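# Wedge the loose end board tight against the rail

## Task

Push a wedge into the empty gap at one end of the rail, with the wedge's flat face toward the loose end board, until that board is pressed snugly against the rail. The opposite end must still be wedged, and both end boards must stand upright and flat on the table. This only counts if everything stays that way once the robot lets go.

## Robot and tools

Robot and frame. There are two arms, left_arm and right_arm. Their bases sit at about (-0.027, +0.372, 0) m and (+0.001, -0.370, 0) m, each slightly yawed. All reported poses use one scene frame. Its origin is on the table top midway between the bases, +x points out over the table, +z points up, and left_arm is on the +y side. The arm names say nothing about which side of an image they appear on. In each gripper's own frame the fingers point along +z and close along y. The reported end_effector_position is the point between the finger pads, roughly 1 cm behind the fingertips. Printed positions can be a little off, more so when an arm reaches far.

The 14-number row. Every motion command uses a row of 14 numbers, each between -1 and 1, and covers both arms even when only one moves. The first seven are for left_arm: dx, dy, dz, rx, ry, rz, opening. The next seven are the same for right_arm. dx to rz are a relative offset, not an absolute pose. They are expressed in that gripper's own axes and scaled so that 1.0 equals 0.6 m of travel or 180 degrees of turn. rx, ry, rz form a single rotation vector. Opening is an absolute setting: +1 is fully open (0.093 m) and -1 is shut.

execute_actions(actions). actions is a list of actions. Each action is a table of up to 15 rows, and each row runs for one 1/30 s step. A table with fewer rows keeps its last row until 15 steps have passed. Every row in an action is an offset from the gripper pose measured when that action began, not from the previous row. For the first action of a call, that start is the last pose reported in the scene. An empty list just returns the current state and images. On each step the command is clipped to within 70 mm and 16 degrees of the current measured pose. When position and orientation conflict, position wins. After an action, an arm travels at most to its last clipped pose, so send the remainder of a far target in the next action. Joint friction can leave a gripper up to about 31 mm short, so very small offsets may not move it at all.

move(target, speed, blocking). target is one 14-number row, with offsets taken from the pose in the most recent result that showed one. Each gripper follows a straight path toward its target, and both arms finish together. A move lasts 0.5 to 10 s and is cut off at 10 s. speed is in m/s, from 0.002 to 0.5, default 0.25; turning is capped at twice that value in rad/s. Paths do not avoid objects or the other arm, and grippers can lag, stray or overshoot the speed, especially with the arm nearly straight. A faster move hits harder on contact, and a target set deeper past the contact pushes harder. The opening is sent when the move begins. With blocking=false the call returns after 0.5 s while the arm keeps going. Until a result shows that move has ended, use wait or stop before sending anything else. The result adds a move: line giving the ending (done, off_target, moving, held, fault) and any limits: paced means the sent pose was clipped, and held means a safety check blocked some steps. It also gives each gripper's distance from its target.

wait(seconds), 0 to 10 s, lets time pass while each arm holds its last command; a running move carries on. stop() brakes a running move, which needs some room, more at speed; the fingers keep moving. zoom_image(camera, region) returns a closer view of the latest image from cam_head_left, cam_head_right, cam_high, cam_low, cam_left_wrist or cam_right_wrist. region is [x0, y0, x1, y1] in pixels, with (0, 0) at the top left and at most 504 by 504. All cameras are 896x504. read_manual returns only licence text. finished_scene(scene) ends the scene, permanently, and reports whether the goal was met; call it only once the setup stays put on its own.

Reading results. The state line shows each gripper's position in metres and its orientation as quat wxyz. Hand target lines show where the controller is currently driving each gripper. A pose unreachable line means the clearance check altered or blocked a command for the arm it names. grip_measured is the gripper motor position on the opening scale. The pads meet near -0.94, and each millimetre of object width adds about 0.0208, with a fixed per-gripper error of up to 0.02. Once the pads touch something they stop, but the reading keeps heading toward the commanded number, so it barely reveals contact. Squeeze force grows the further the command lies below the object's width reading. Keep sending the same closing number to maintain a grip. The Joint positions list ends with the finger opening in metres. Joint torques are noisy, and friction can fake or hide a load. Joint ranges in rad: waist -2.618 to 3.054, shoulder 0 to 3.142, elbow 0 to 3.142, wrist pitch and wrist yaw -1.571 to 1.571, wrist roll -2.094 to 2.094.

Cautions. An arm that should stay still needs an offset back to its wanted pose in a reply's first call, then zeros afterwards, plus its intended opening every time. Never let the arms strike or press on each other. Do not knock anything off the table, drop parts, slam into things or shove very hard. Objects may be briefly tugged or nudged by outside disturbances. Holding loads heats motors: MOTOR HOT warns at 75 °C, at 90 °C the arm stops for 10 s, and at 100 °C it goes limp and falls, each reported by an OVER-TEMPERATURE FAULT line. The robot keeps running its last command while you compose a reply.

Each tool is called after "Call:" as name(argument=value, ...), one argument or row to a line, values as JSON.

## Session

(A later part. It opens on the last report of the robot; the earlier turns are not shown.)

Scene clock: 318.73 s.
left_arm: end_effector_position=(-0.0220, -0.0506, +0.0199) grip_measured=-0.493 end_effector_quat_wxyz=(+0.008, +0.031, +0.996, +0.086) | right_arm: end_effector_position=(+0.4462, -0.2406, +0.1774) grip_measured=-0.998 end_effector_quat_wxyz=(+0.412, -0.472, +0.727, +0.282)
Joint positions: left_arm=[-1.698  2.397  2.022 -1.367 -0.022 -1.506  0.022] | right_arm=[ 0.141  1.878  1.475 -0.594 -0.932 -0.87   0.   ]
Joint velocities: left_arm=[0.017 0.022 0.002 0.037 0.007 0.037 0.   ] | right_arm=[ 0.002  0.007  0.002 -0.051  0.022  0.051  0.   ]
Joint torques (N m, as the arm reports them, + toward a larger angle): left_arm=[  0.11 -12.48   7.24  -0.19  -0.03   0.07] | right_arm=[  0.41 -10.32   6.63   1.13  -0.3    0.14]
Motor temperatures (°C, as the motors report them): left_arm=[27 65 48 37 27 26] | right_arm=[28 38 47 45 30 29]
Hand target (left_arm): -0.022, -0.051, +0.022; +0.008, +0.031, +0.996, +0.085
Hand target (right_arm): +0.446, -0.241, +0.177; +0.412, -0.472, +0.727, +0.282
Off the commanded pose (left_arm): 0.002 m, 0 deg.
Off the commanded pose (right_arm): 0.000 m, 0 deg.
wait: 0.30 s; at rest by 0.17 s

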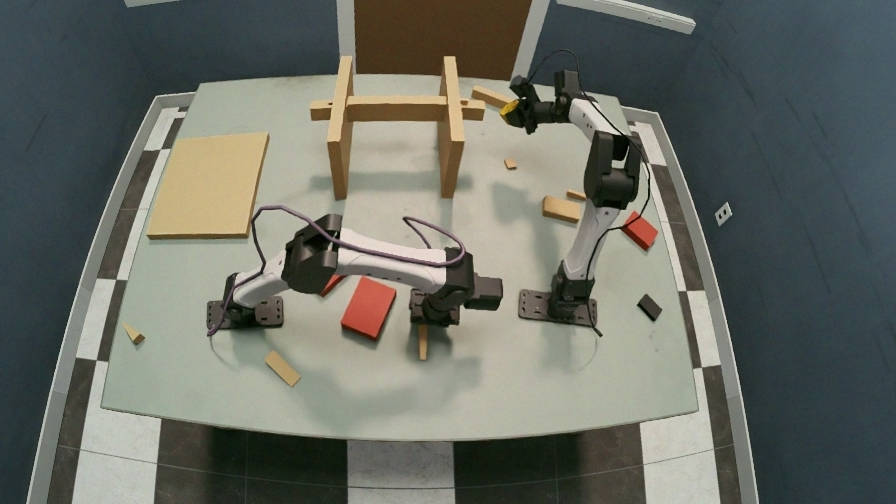

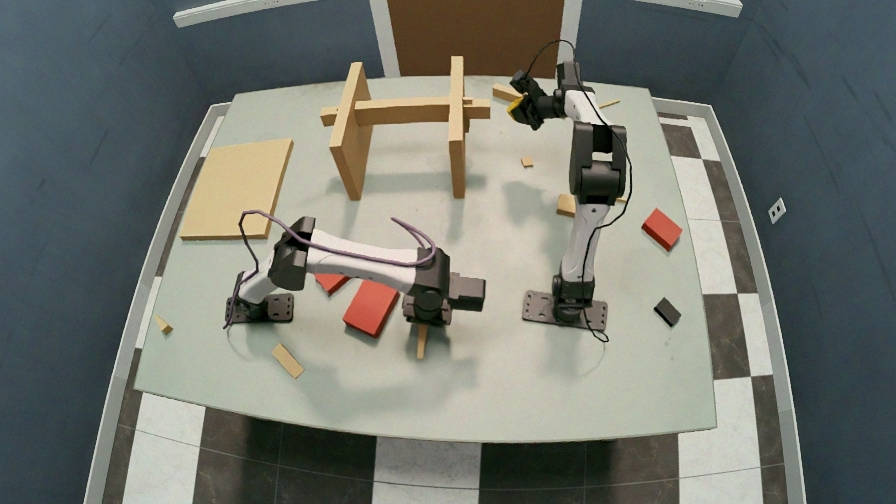

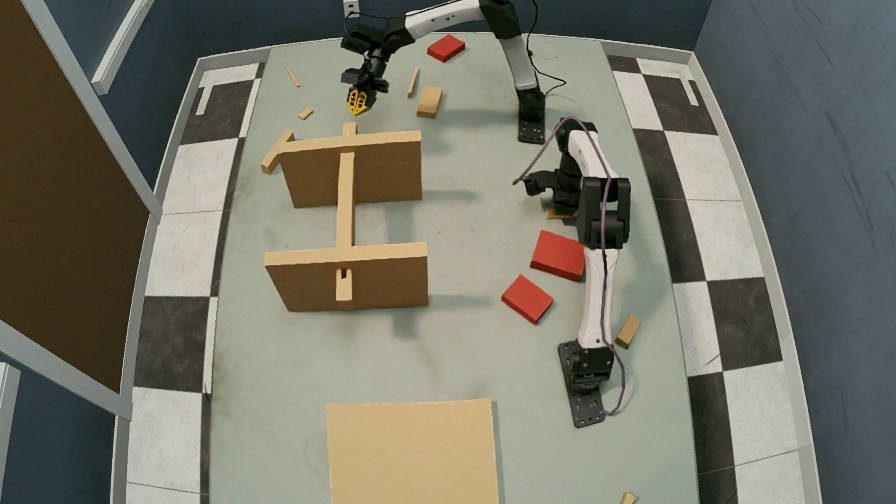

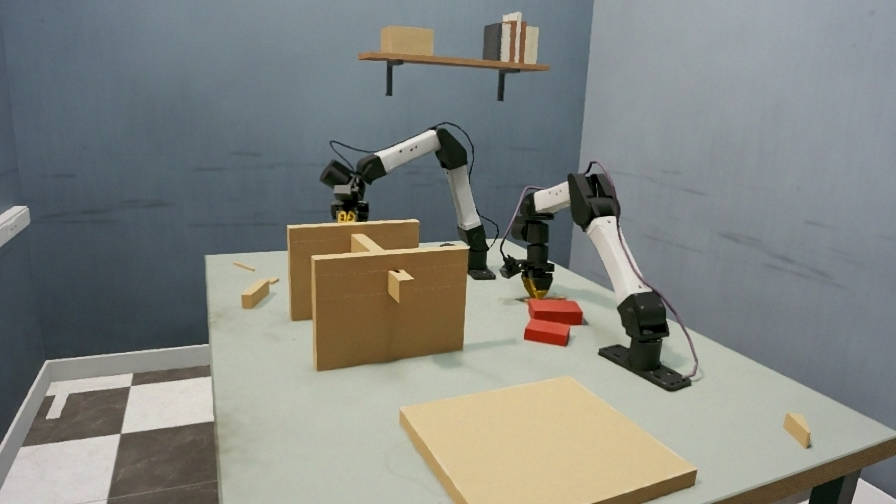

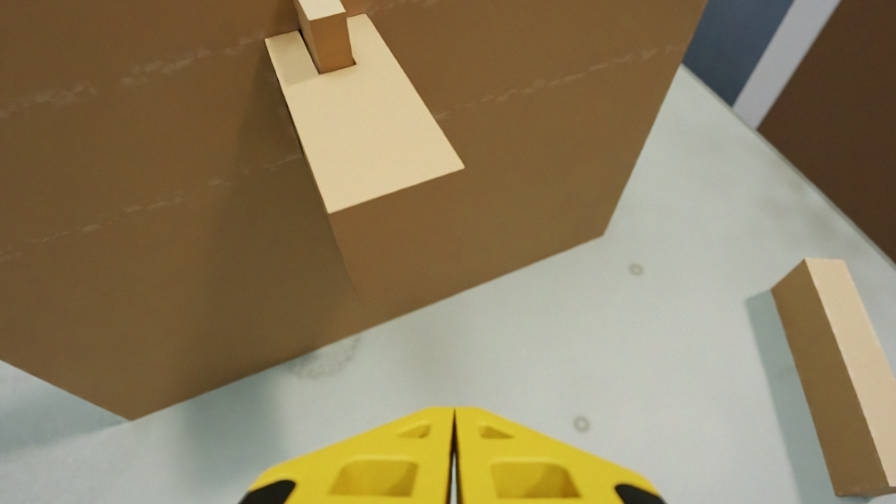

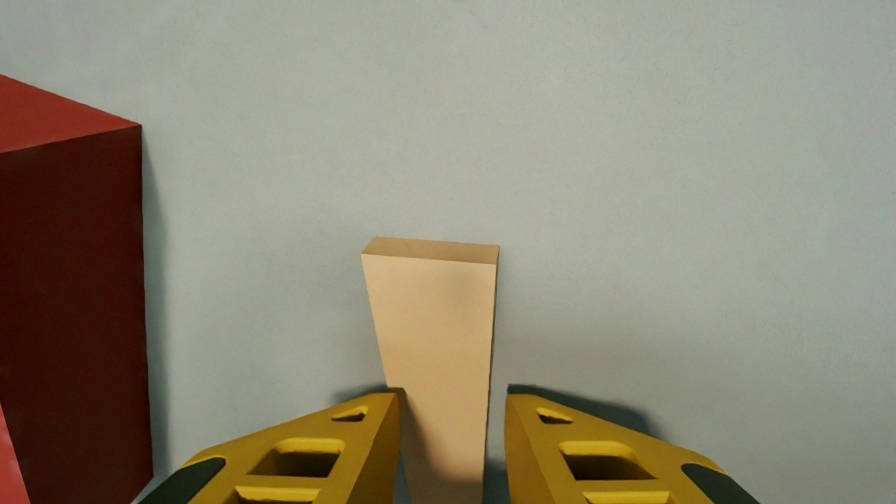

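Call:
execute_actions(
  actions=[],
)

Scene clock: 337.83 s.
left_arm: end_effector_position=(-0.0220, -0.0506, +0.0199) grip_measured=-0.493 end_effector_quat_wxyz=(+0.008, +0.031, +0.996, +0.086) | right_arm: end_effector_position=(+0.4462, -0.2406, +0.1774) grip_measured=-0.998 end_effector_quat_wxyz=(+0.412, -0.472, +0.727, +0.282)
Joint positions: left_arm=[-1.698  2.397  2.022 -1.367 -0.022 -1.506  0.022] | right_arm=[ 0.141  1.878  1.475 -0.594 -0.932 -0.87   0.   ]
Joint velocities: left_arm=[ 0.012 -0.007 -0.007  0.051 -0.037 -0.022 -0.   ] | right_arm=[ 0.007  0.012  0.002 -0.007  0.051 -0.007  0.   ]
Joint torques (N m, as the arm reports them, + toward a larger angle): left_arm=[  0.06 -12.53   7.1   -0.19  -0.04   0.1 ] | right_arm=[  0.4  -10.32   6.64   1.14  -0.3    0.14]
Motor temperatures (°C, as the motors report them): left_arm=[27 68 47 36 27 26] | right_arm=[28 39 47 44 30 29]
Hand target (left_arm): -0.022, -0.051, +0.022; +0.008, +0.031, +0.996, +0.085
Hand target (right_arm): +0.446, -0.241, +0.177; +0.412, -0.472, +0.727, +0.282
Off the commanded pose (left_arm): 0.002 m, 0 deg.
Off the commanded pose (right_arm): 0.000 m, 0 deg.

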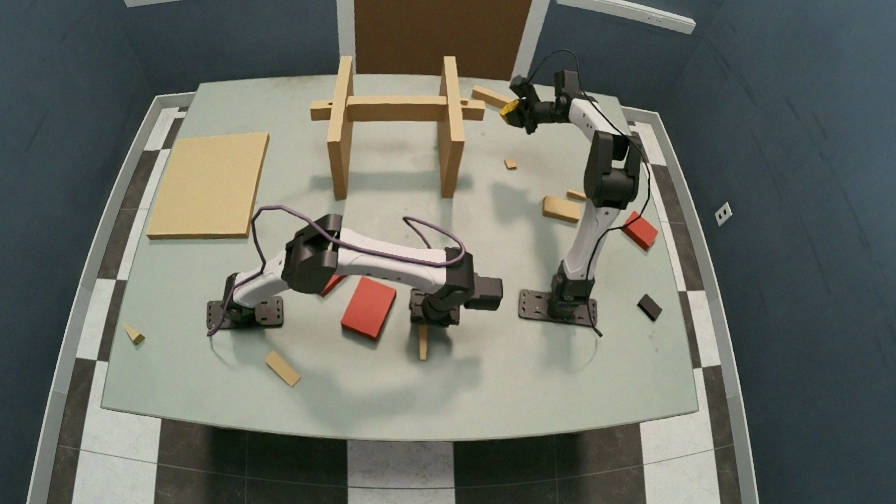

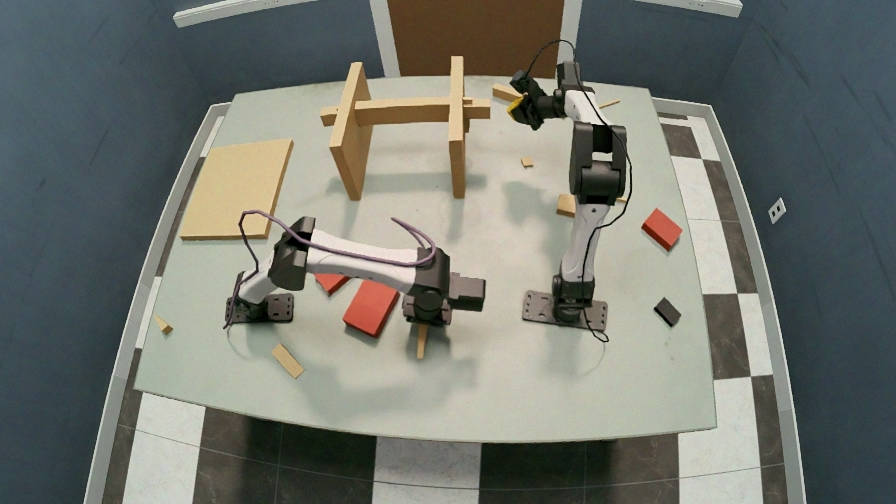

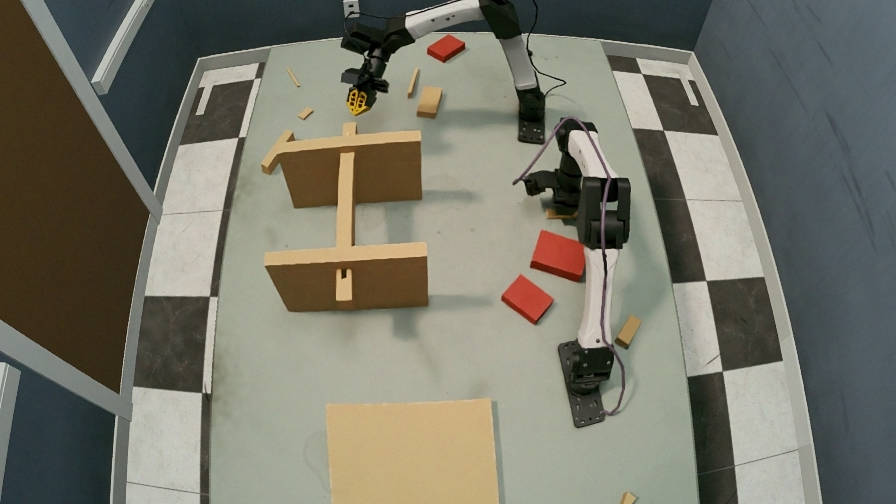

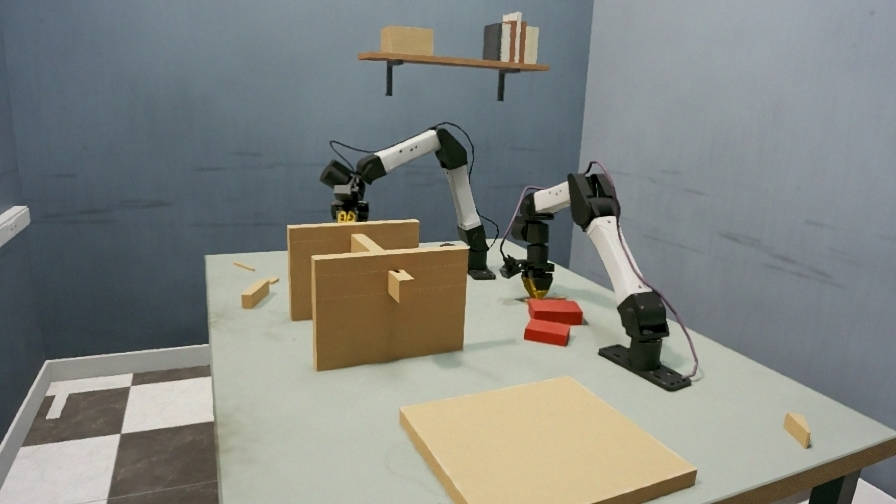

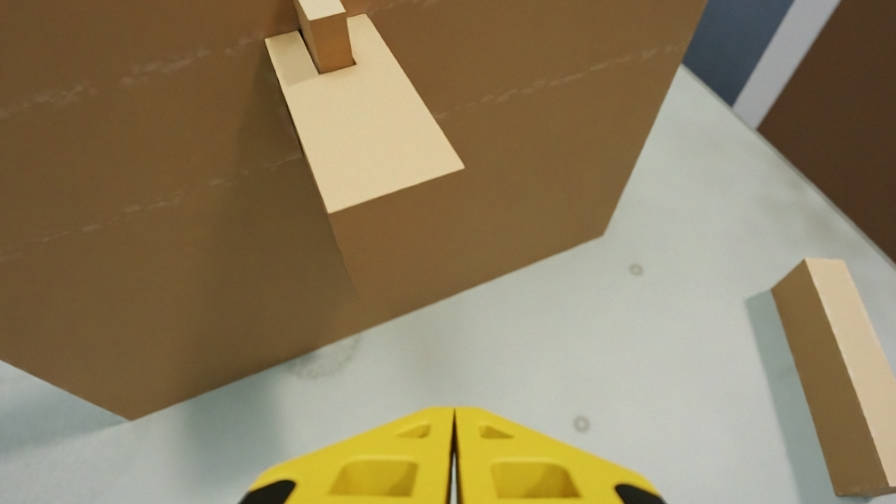

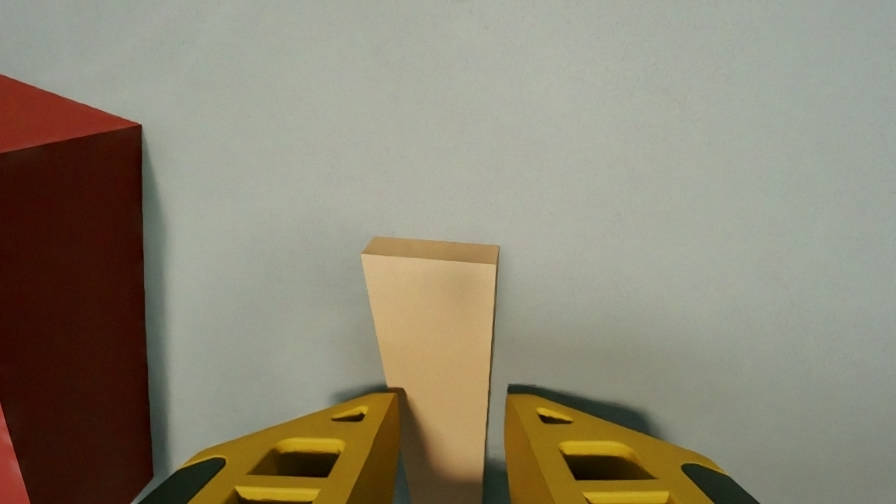

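Call:
move(
  target=[-0.027, 0.009, -0.004, 0.0545, 0, 0, -0.1, 0, 0, 0, 0, 0, 0, -1],
  speed=0.06,
)

Scene clock: 357.17 s.
left_arm: end_effector_position=(-0.0097, -0.0446, +0.0161) grip_measured=-0.102 end_effector_quat_wxyz=(+0.007, +0.034, +0.999, +0.014) | right_arm: end_effector_position=(+0.4462, -0.2406, +0.1774) grip_measured=-0.998 end_effector_quat_wxyz=(+0.412, -0.472, +0.727, +0.282)
Joint positions: left_arm=[-1.666  2.221  1.719 -1.095 -0.016 -1.466  0.04 ] | right_arm=[ 0.141  1.878  1.475 -0.594 -0.932 -0.87   0.   ]
Joint velocities: left_arm=[-0.017  0.007 -0.022  0.022  0.007 -0.022 -0.   ] | right_arm=[ 0.007 -0.002 -0.002  0.022  0.022  0.007  0.   ]
Joint torques (N m, as the arm reports them, + toward a larger angle): left_arm=[  0.89 -13.29   5.28   0.37  -0.04   0.19] | right_arm=[  0.4  -10.32   6.63   1.13  -0.3    0.14]
Motor temperatures (°C, as the motors report them): left_arm=[27 70 47 35 27 26] | right_arm=[28 40 47 44 30 29]
Hand target (left_arm): -0.006, -0.046, +0.022; +0.006, +0.033, +0.999, +0.000
Hand target (right_arm): +0.446, -0.241, +0.177; +0.412, -0.472, +0.727, +0.282
Off the commanded pose (left_arm): 0.009 m, 2 deg.
Off the commanded pose (right_arm): 0.000 m, 0 deg.
move: done

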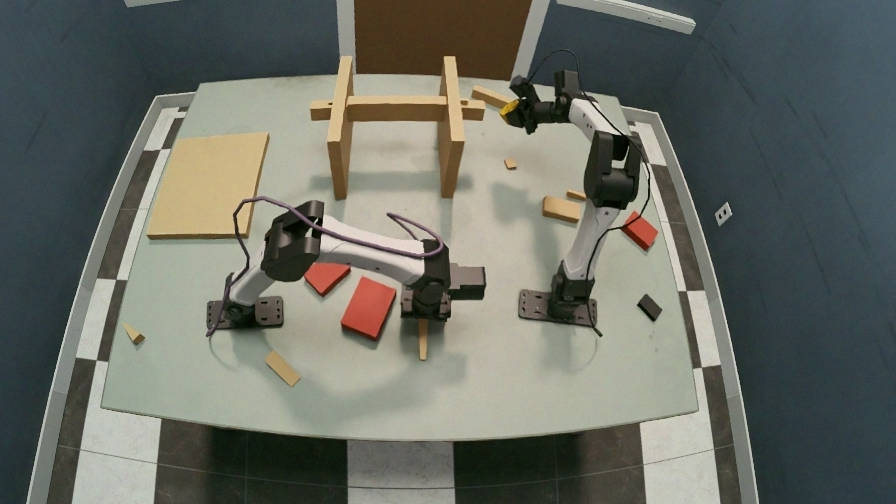

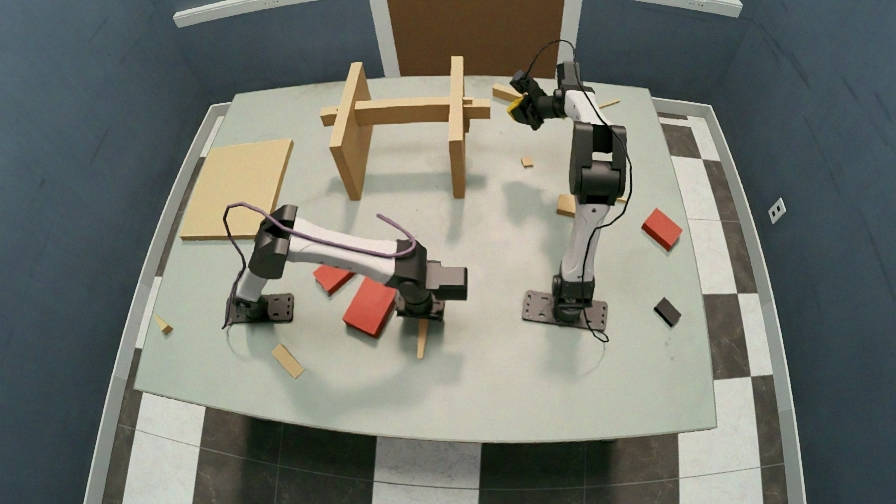

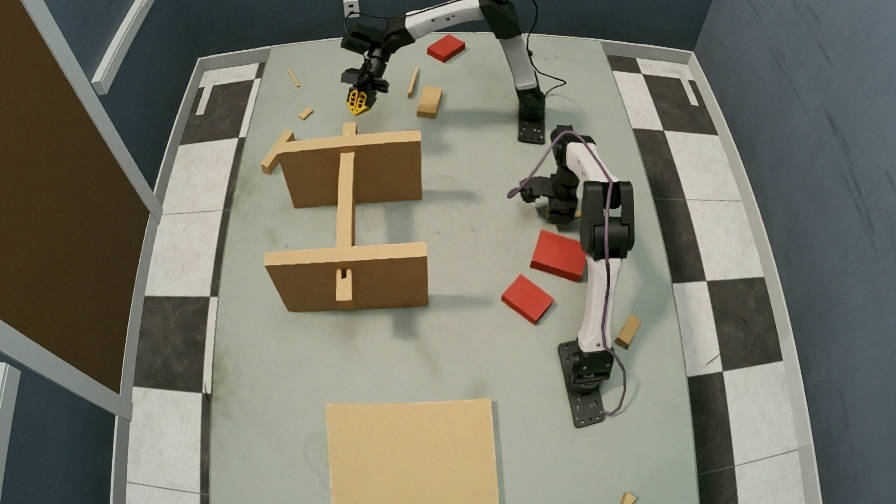

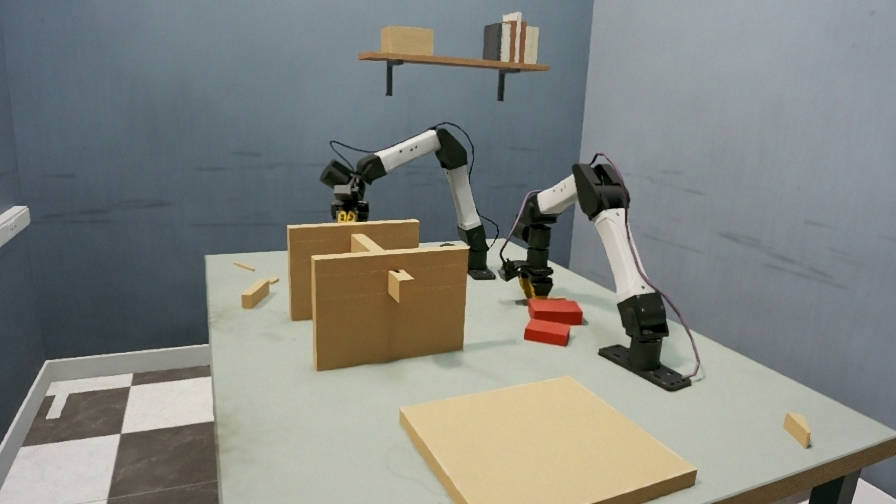

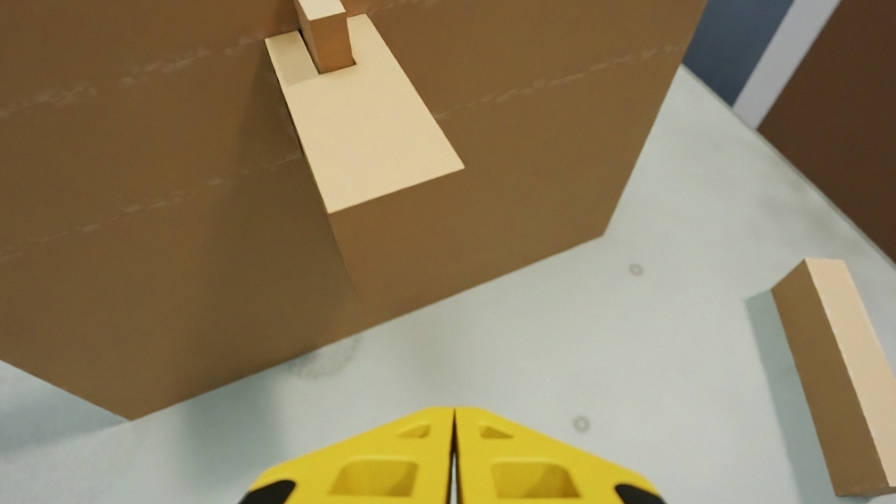

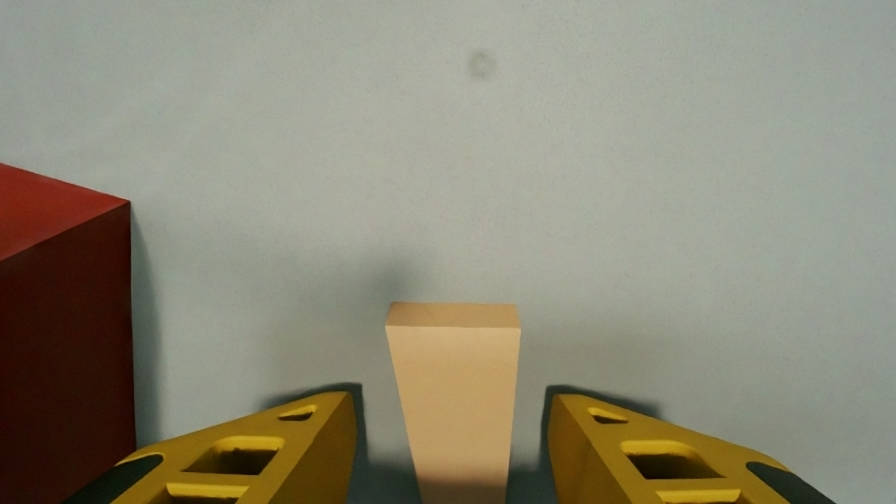

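Call:
move(
  target=[0, 0, 0.016, 0.005, 0, 0, -0.1, 0, 0, 0, 0, 0, 0, -1],
  speed=0.02,
)

Scene clock: 361.90 s.
left_arm: end_effector_position=(-0.0098, -0.0437, +0.0093) grip_measured=-0.102 end_effector_quat_wxyz=(+0.007, +0.035, +0.999, +0.012) | right_arm: end_effector_position=(+0.4462, -0.2406, +0.1774) grip_measured=-0.998 end_effector_quat_wxyz=(+0.412, -0.472, +0.727, +0.282)
Joint positions: left_arm=[-1.666  2.221  1.691 -1.063 -0.016 -1.466  0.04 ] | right_arm=[ 0.141  1.878  1.475 -0.594 -0.932 -0.87   0.   ]
Joint velocities: left_arm=[-0.017 -0.022 -0.002  0.051 -0.007 -0.022 -0.   ] | right_arm=[ 0.012 -0.002  0.007  0.007  0.022 -0.066  0.   ]
Joint torques (N m, as the arm reports them, + toward a larger angle): left_arm=[  0.14 -11.66   5.05   0.56  -0.03   0.12] | right_arm=[  0.41 -10.33   6.63   1.14  -0.3    0.14]
Motor temperatures (°C, as the motors report them): left_arm=[27 71 46 35 27 26] | right_arm=[28 41 47 44 30 29]
Hand target (left_arm): -0.009, -0.044, +0.006; +0.007, +0.035, +0.999, +0.006
Hand target (right_arm): +0.446, -0.241, +0.177; +0.412, -0.472, +0.727, +0.282
Off the commanded pose (left_arm): 0.003 m, 1 deg.
Off the commanded pose (right_arm): 0.000 m, 0 deg.
move: done

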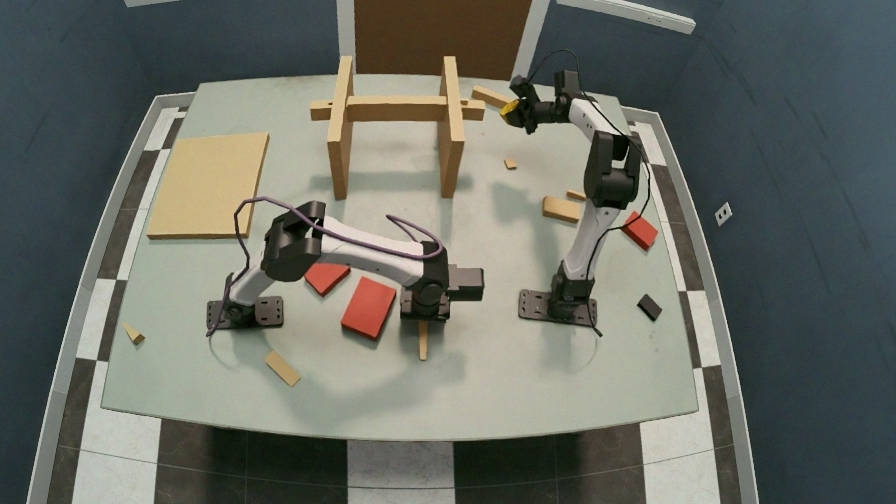

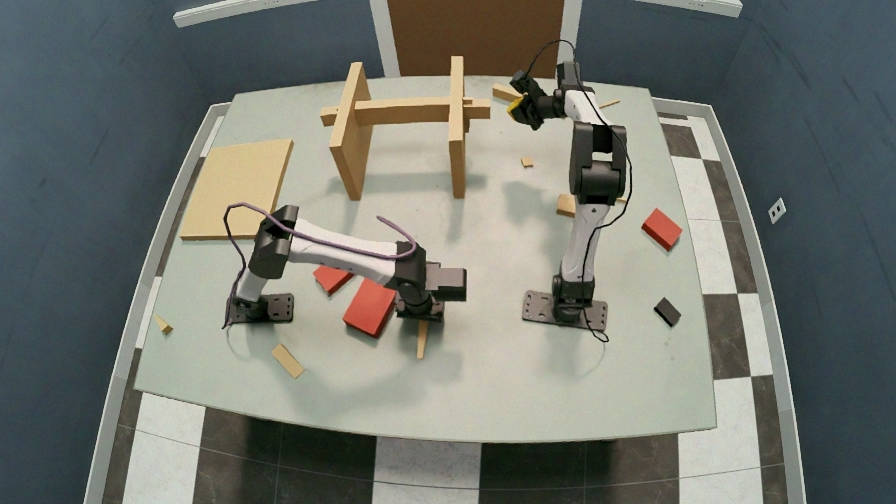

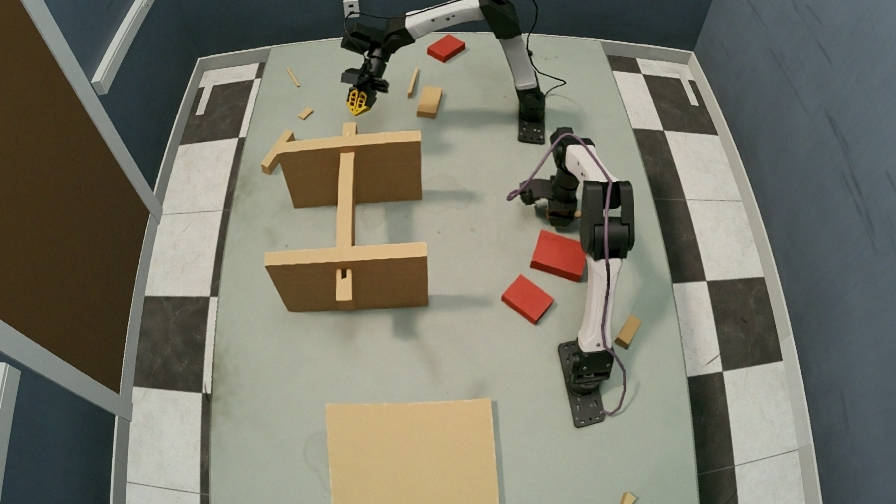

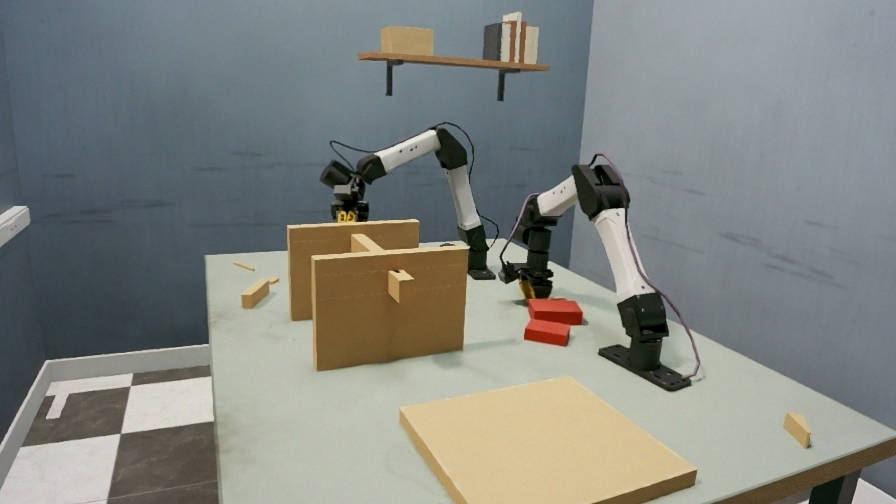

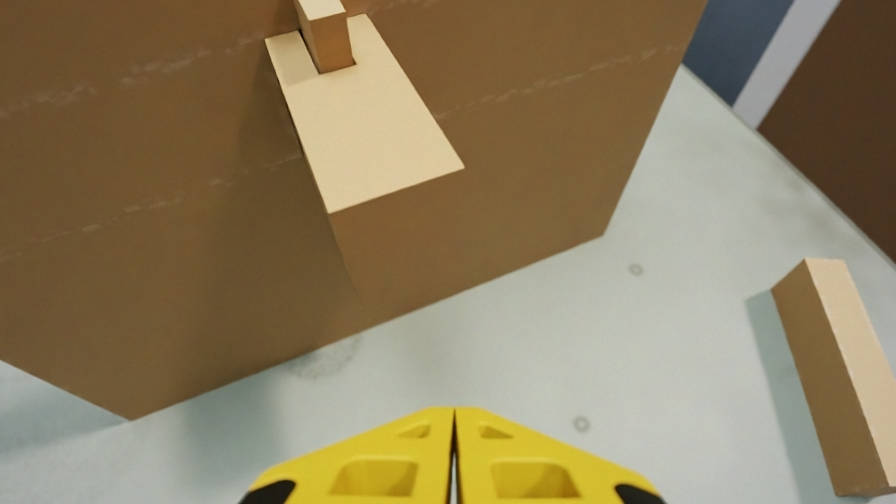

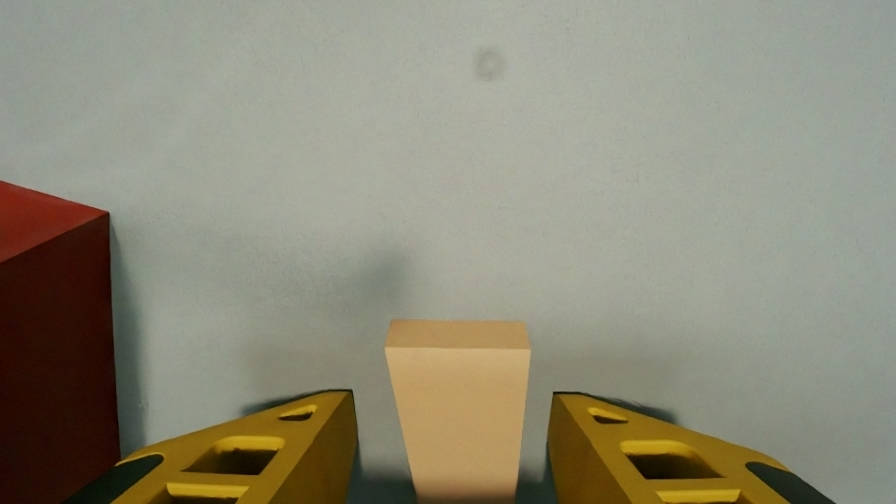

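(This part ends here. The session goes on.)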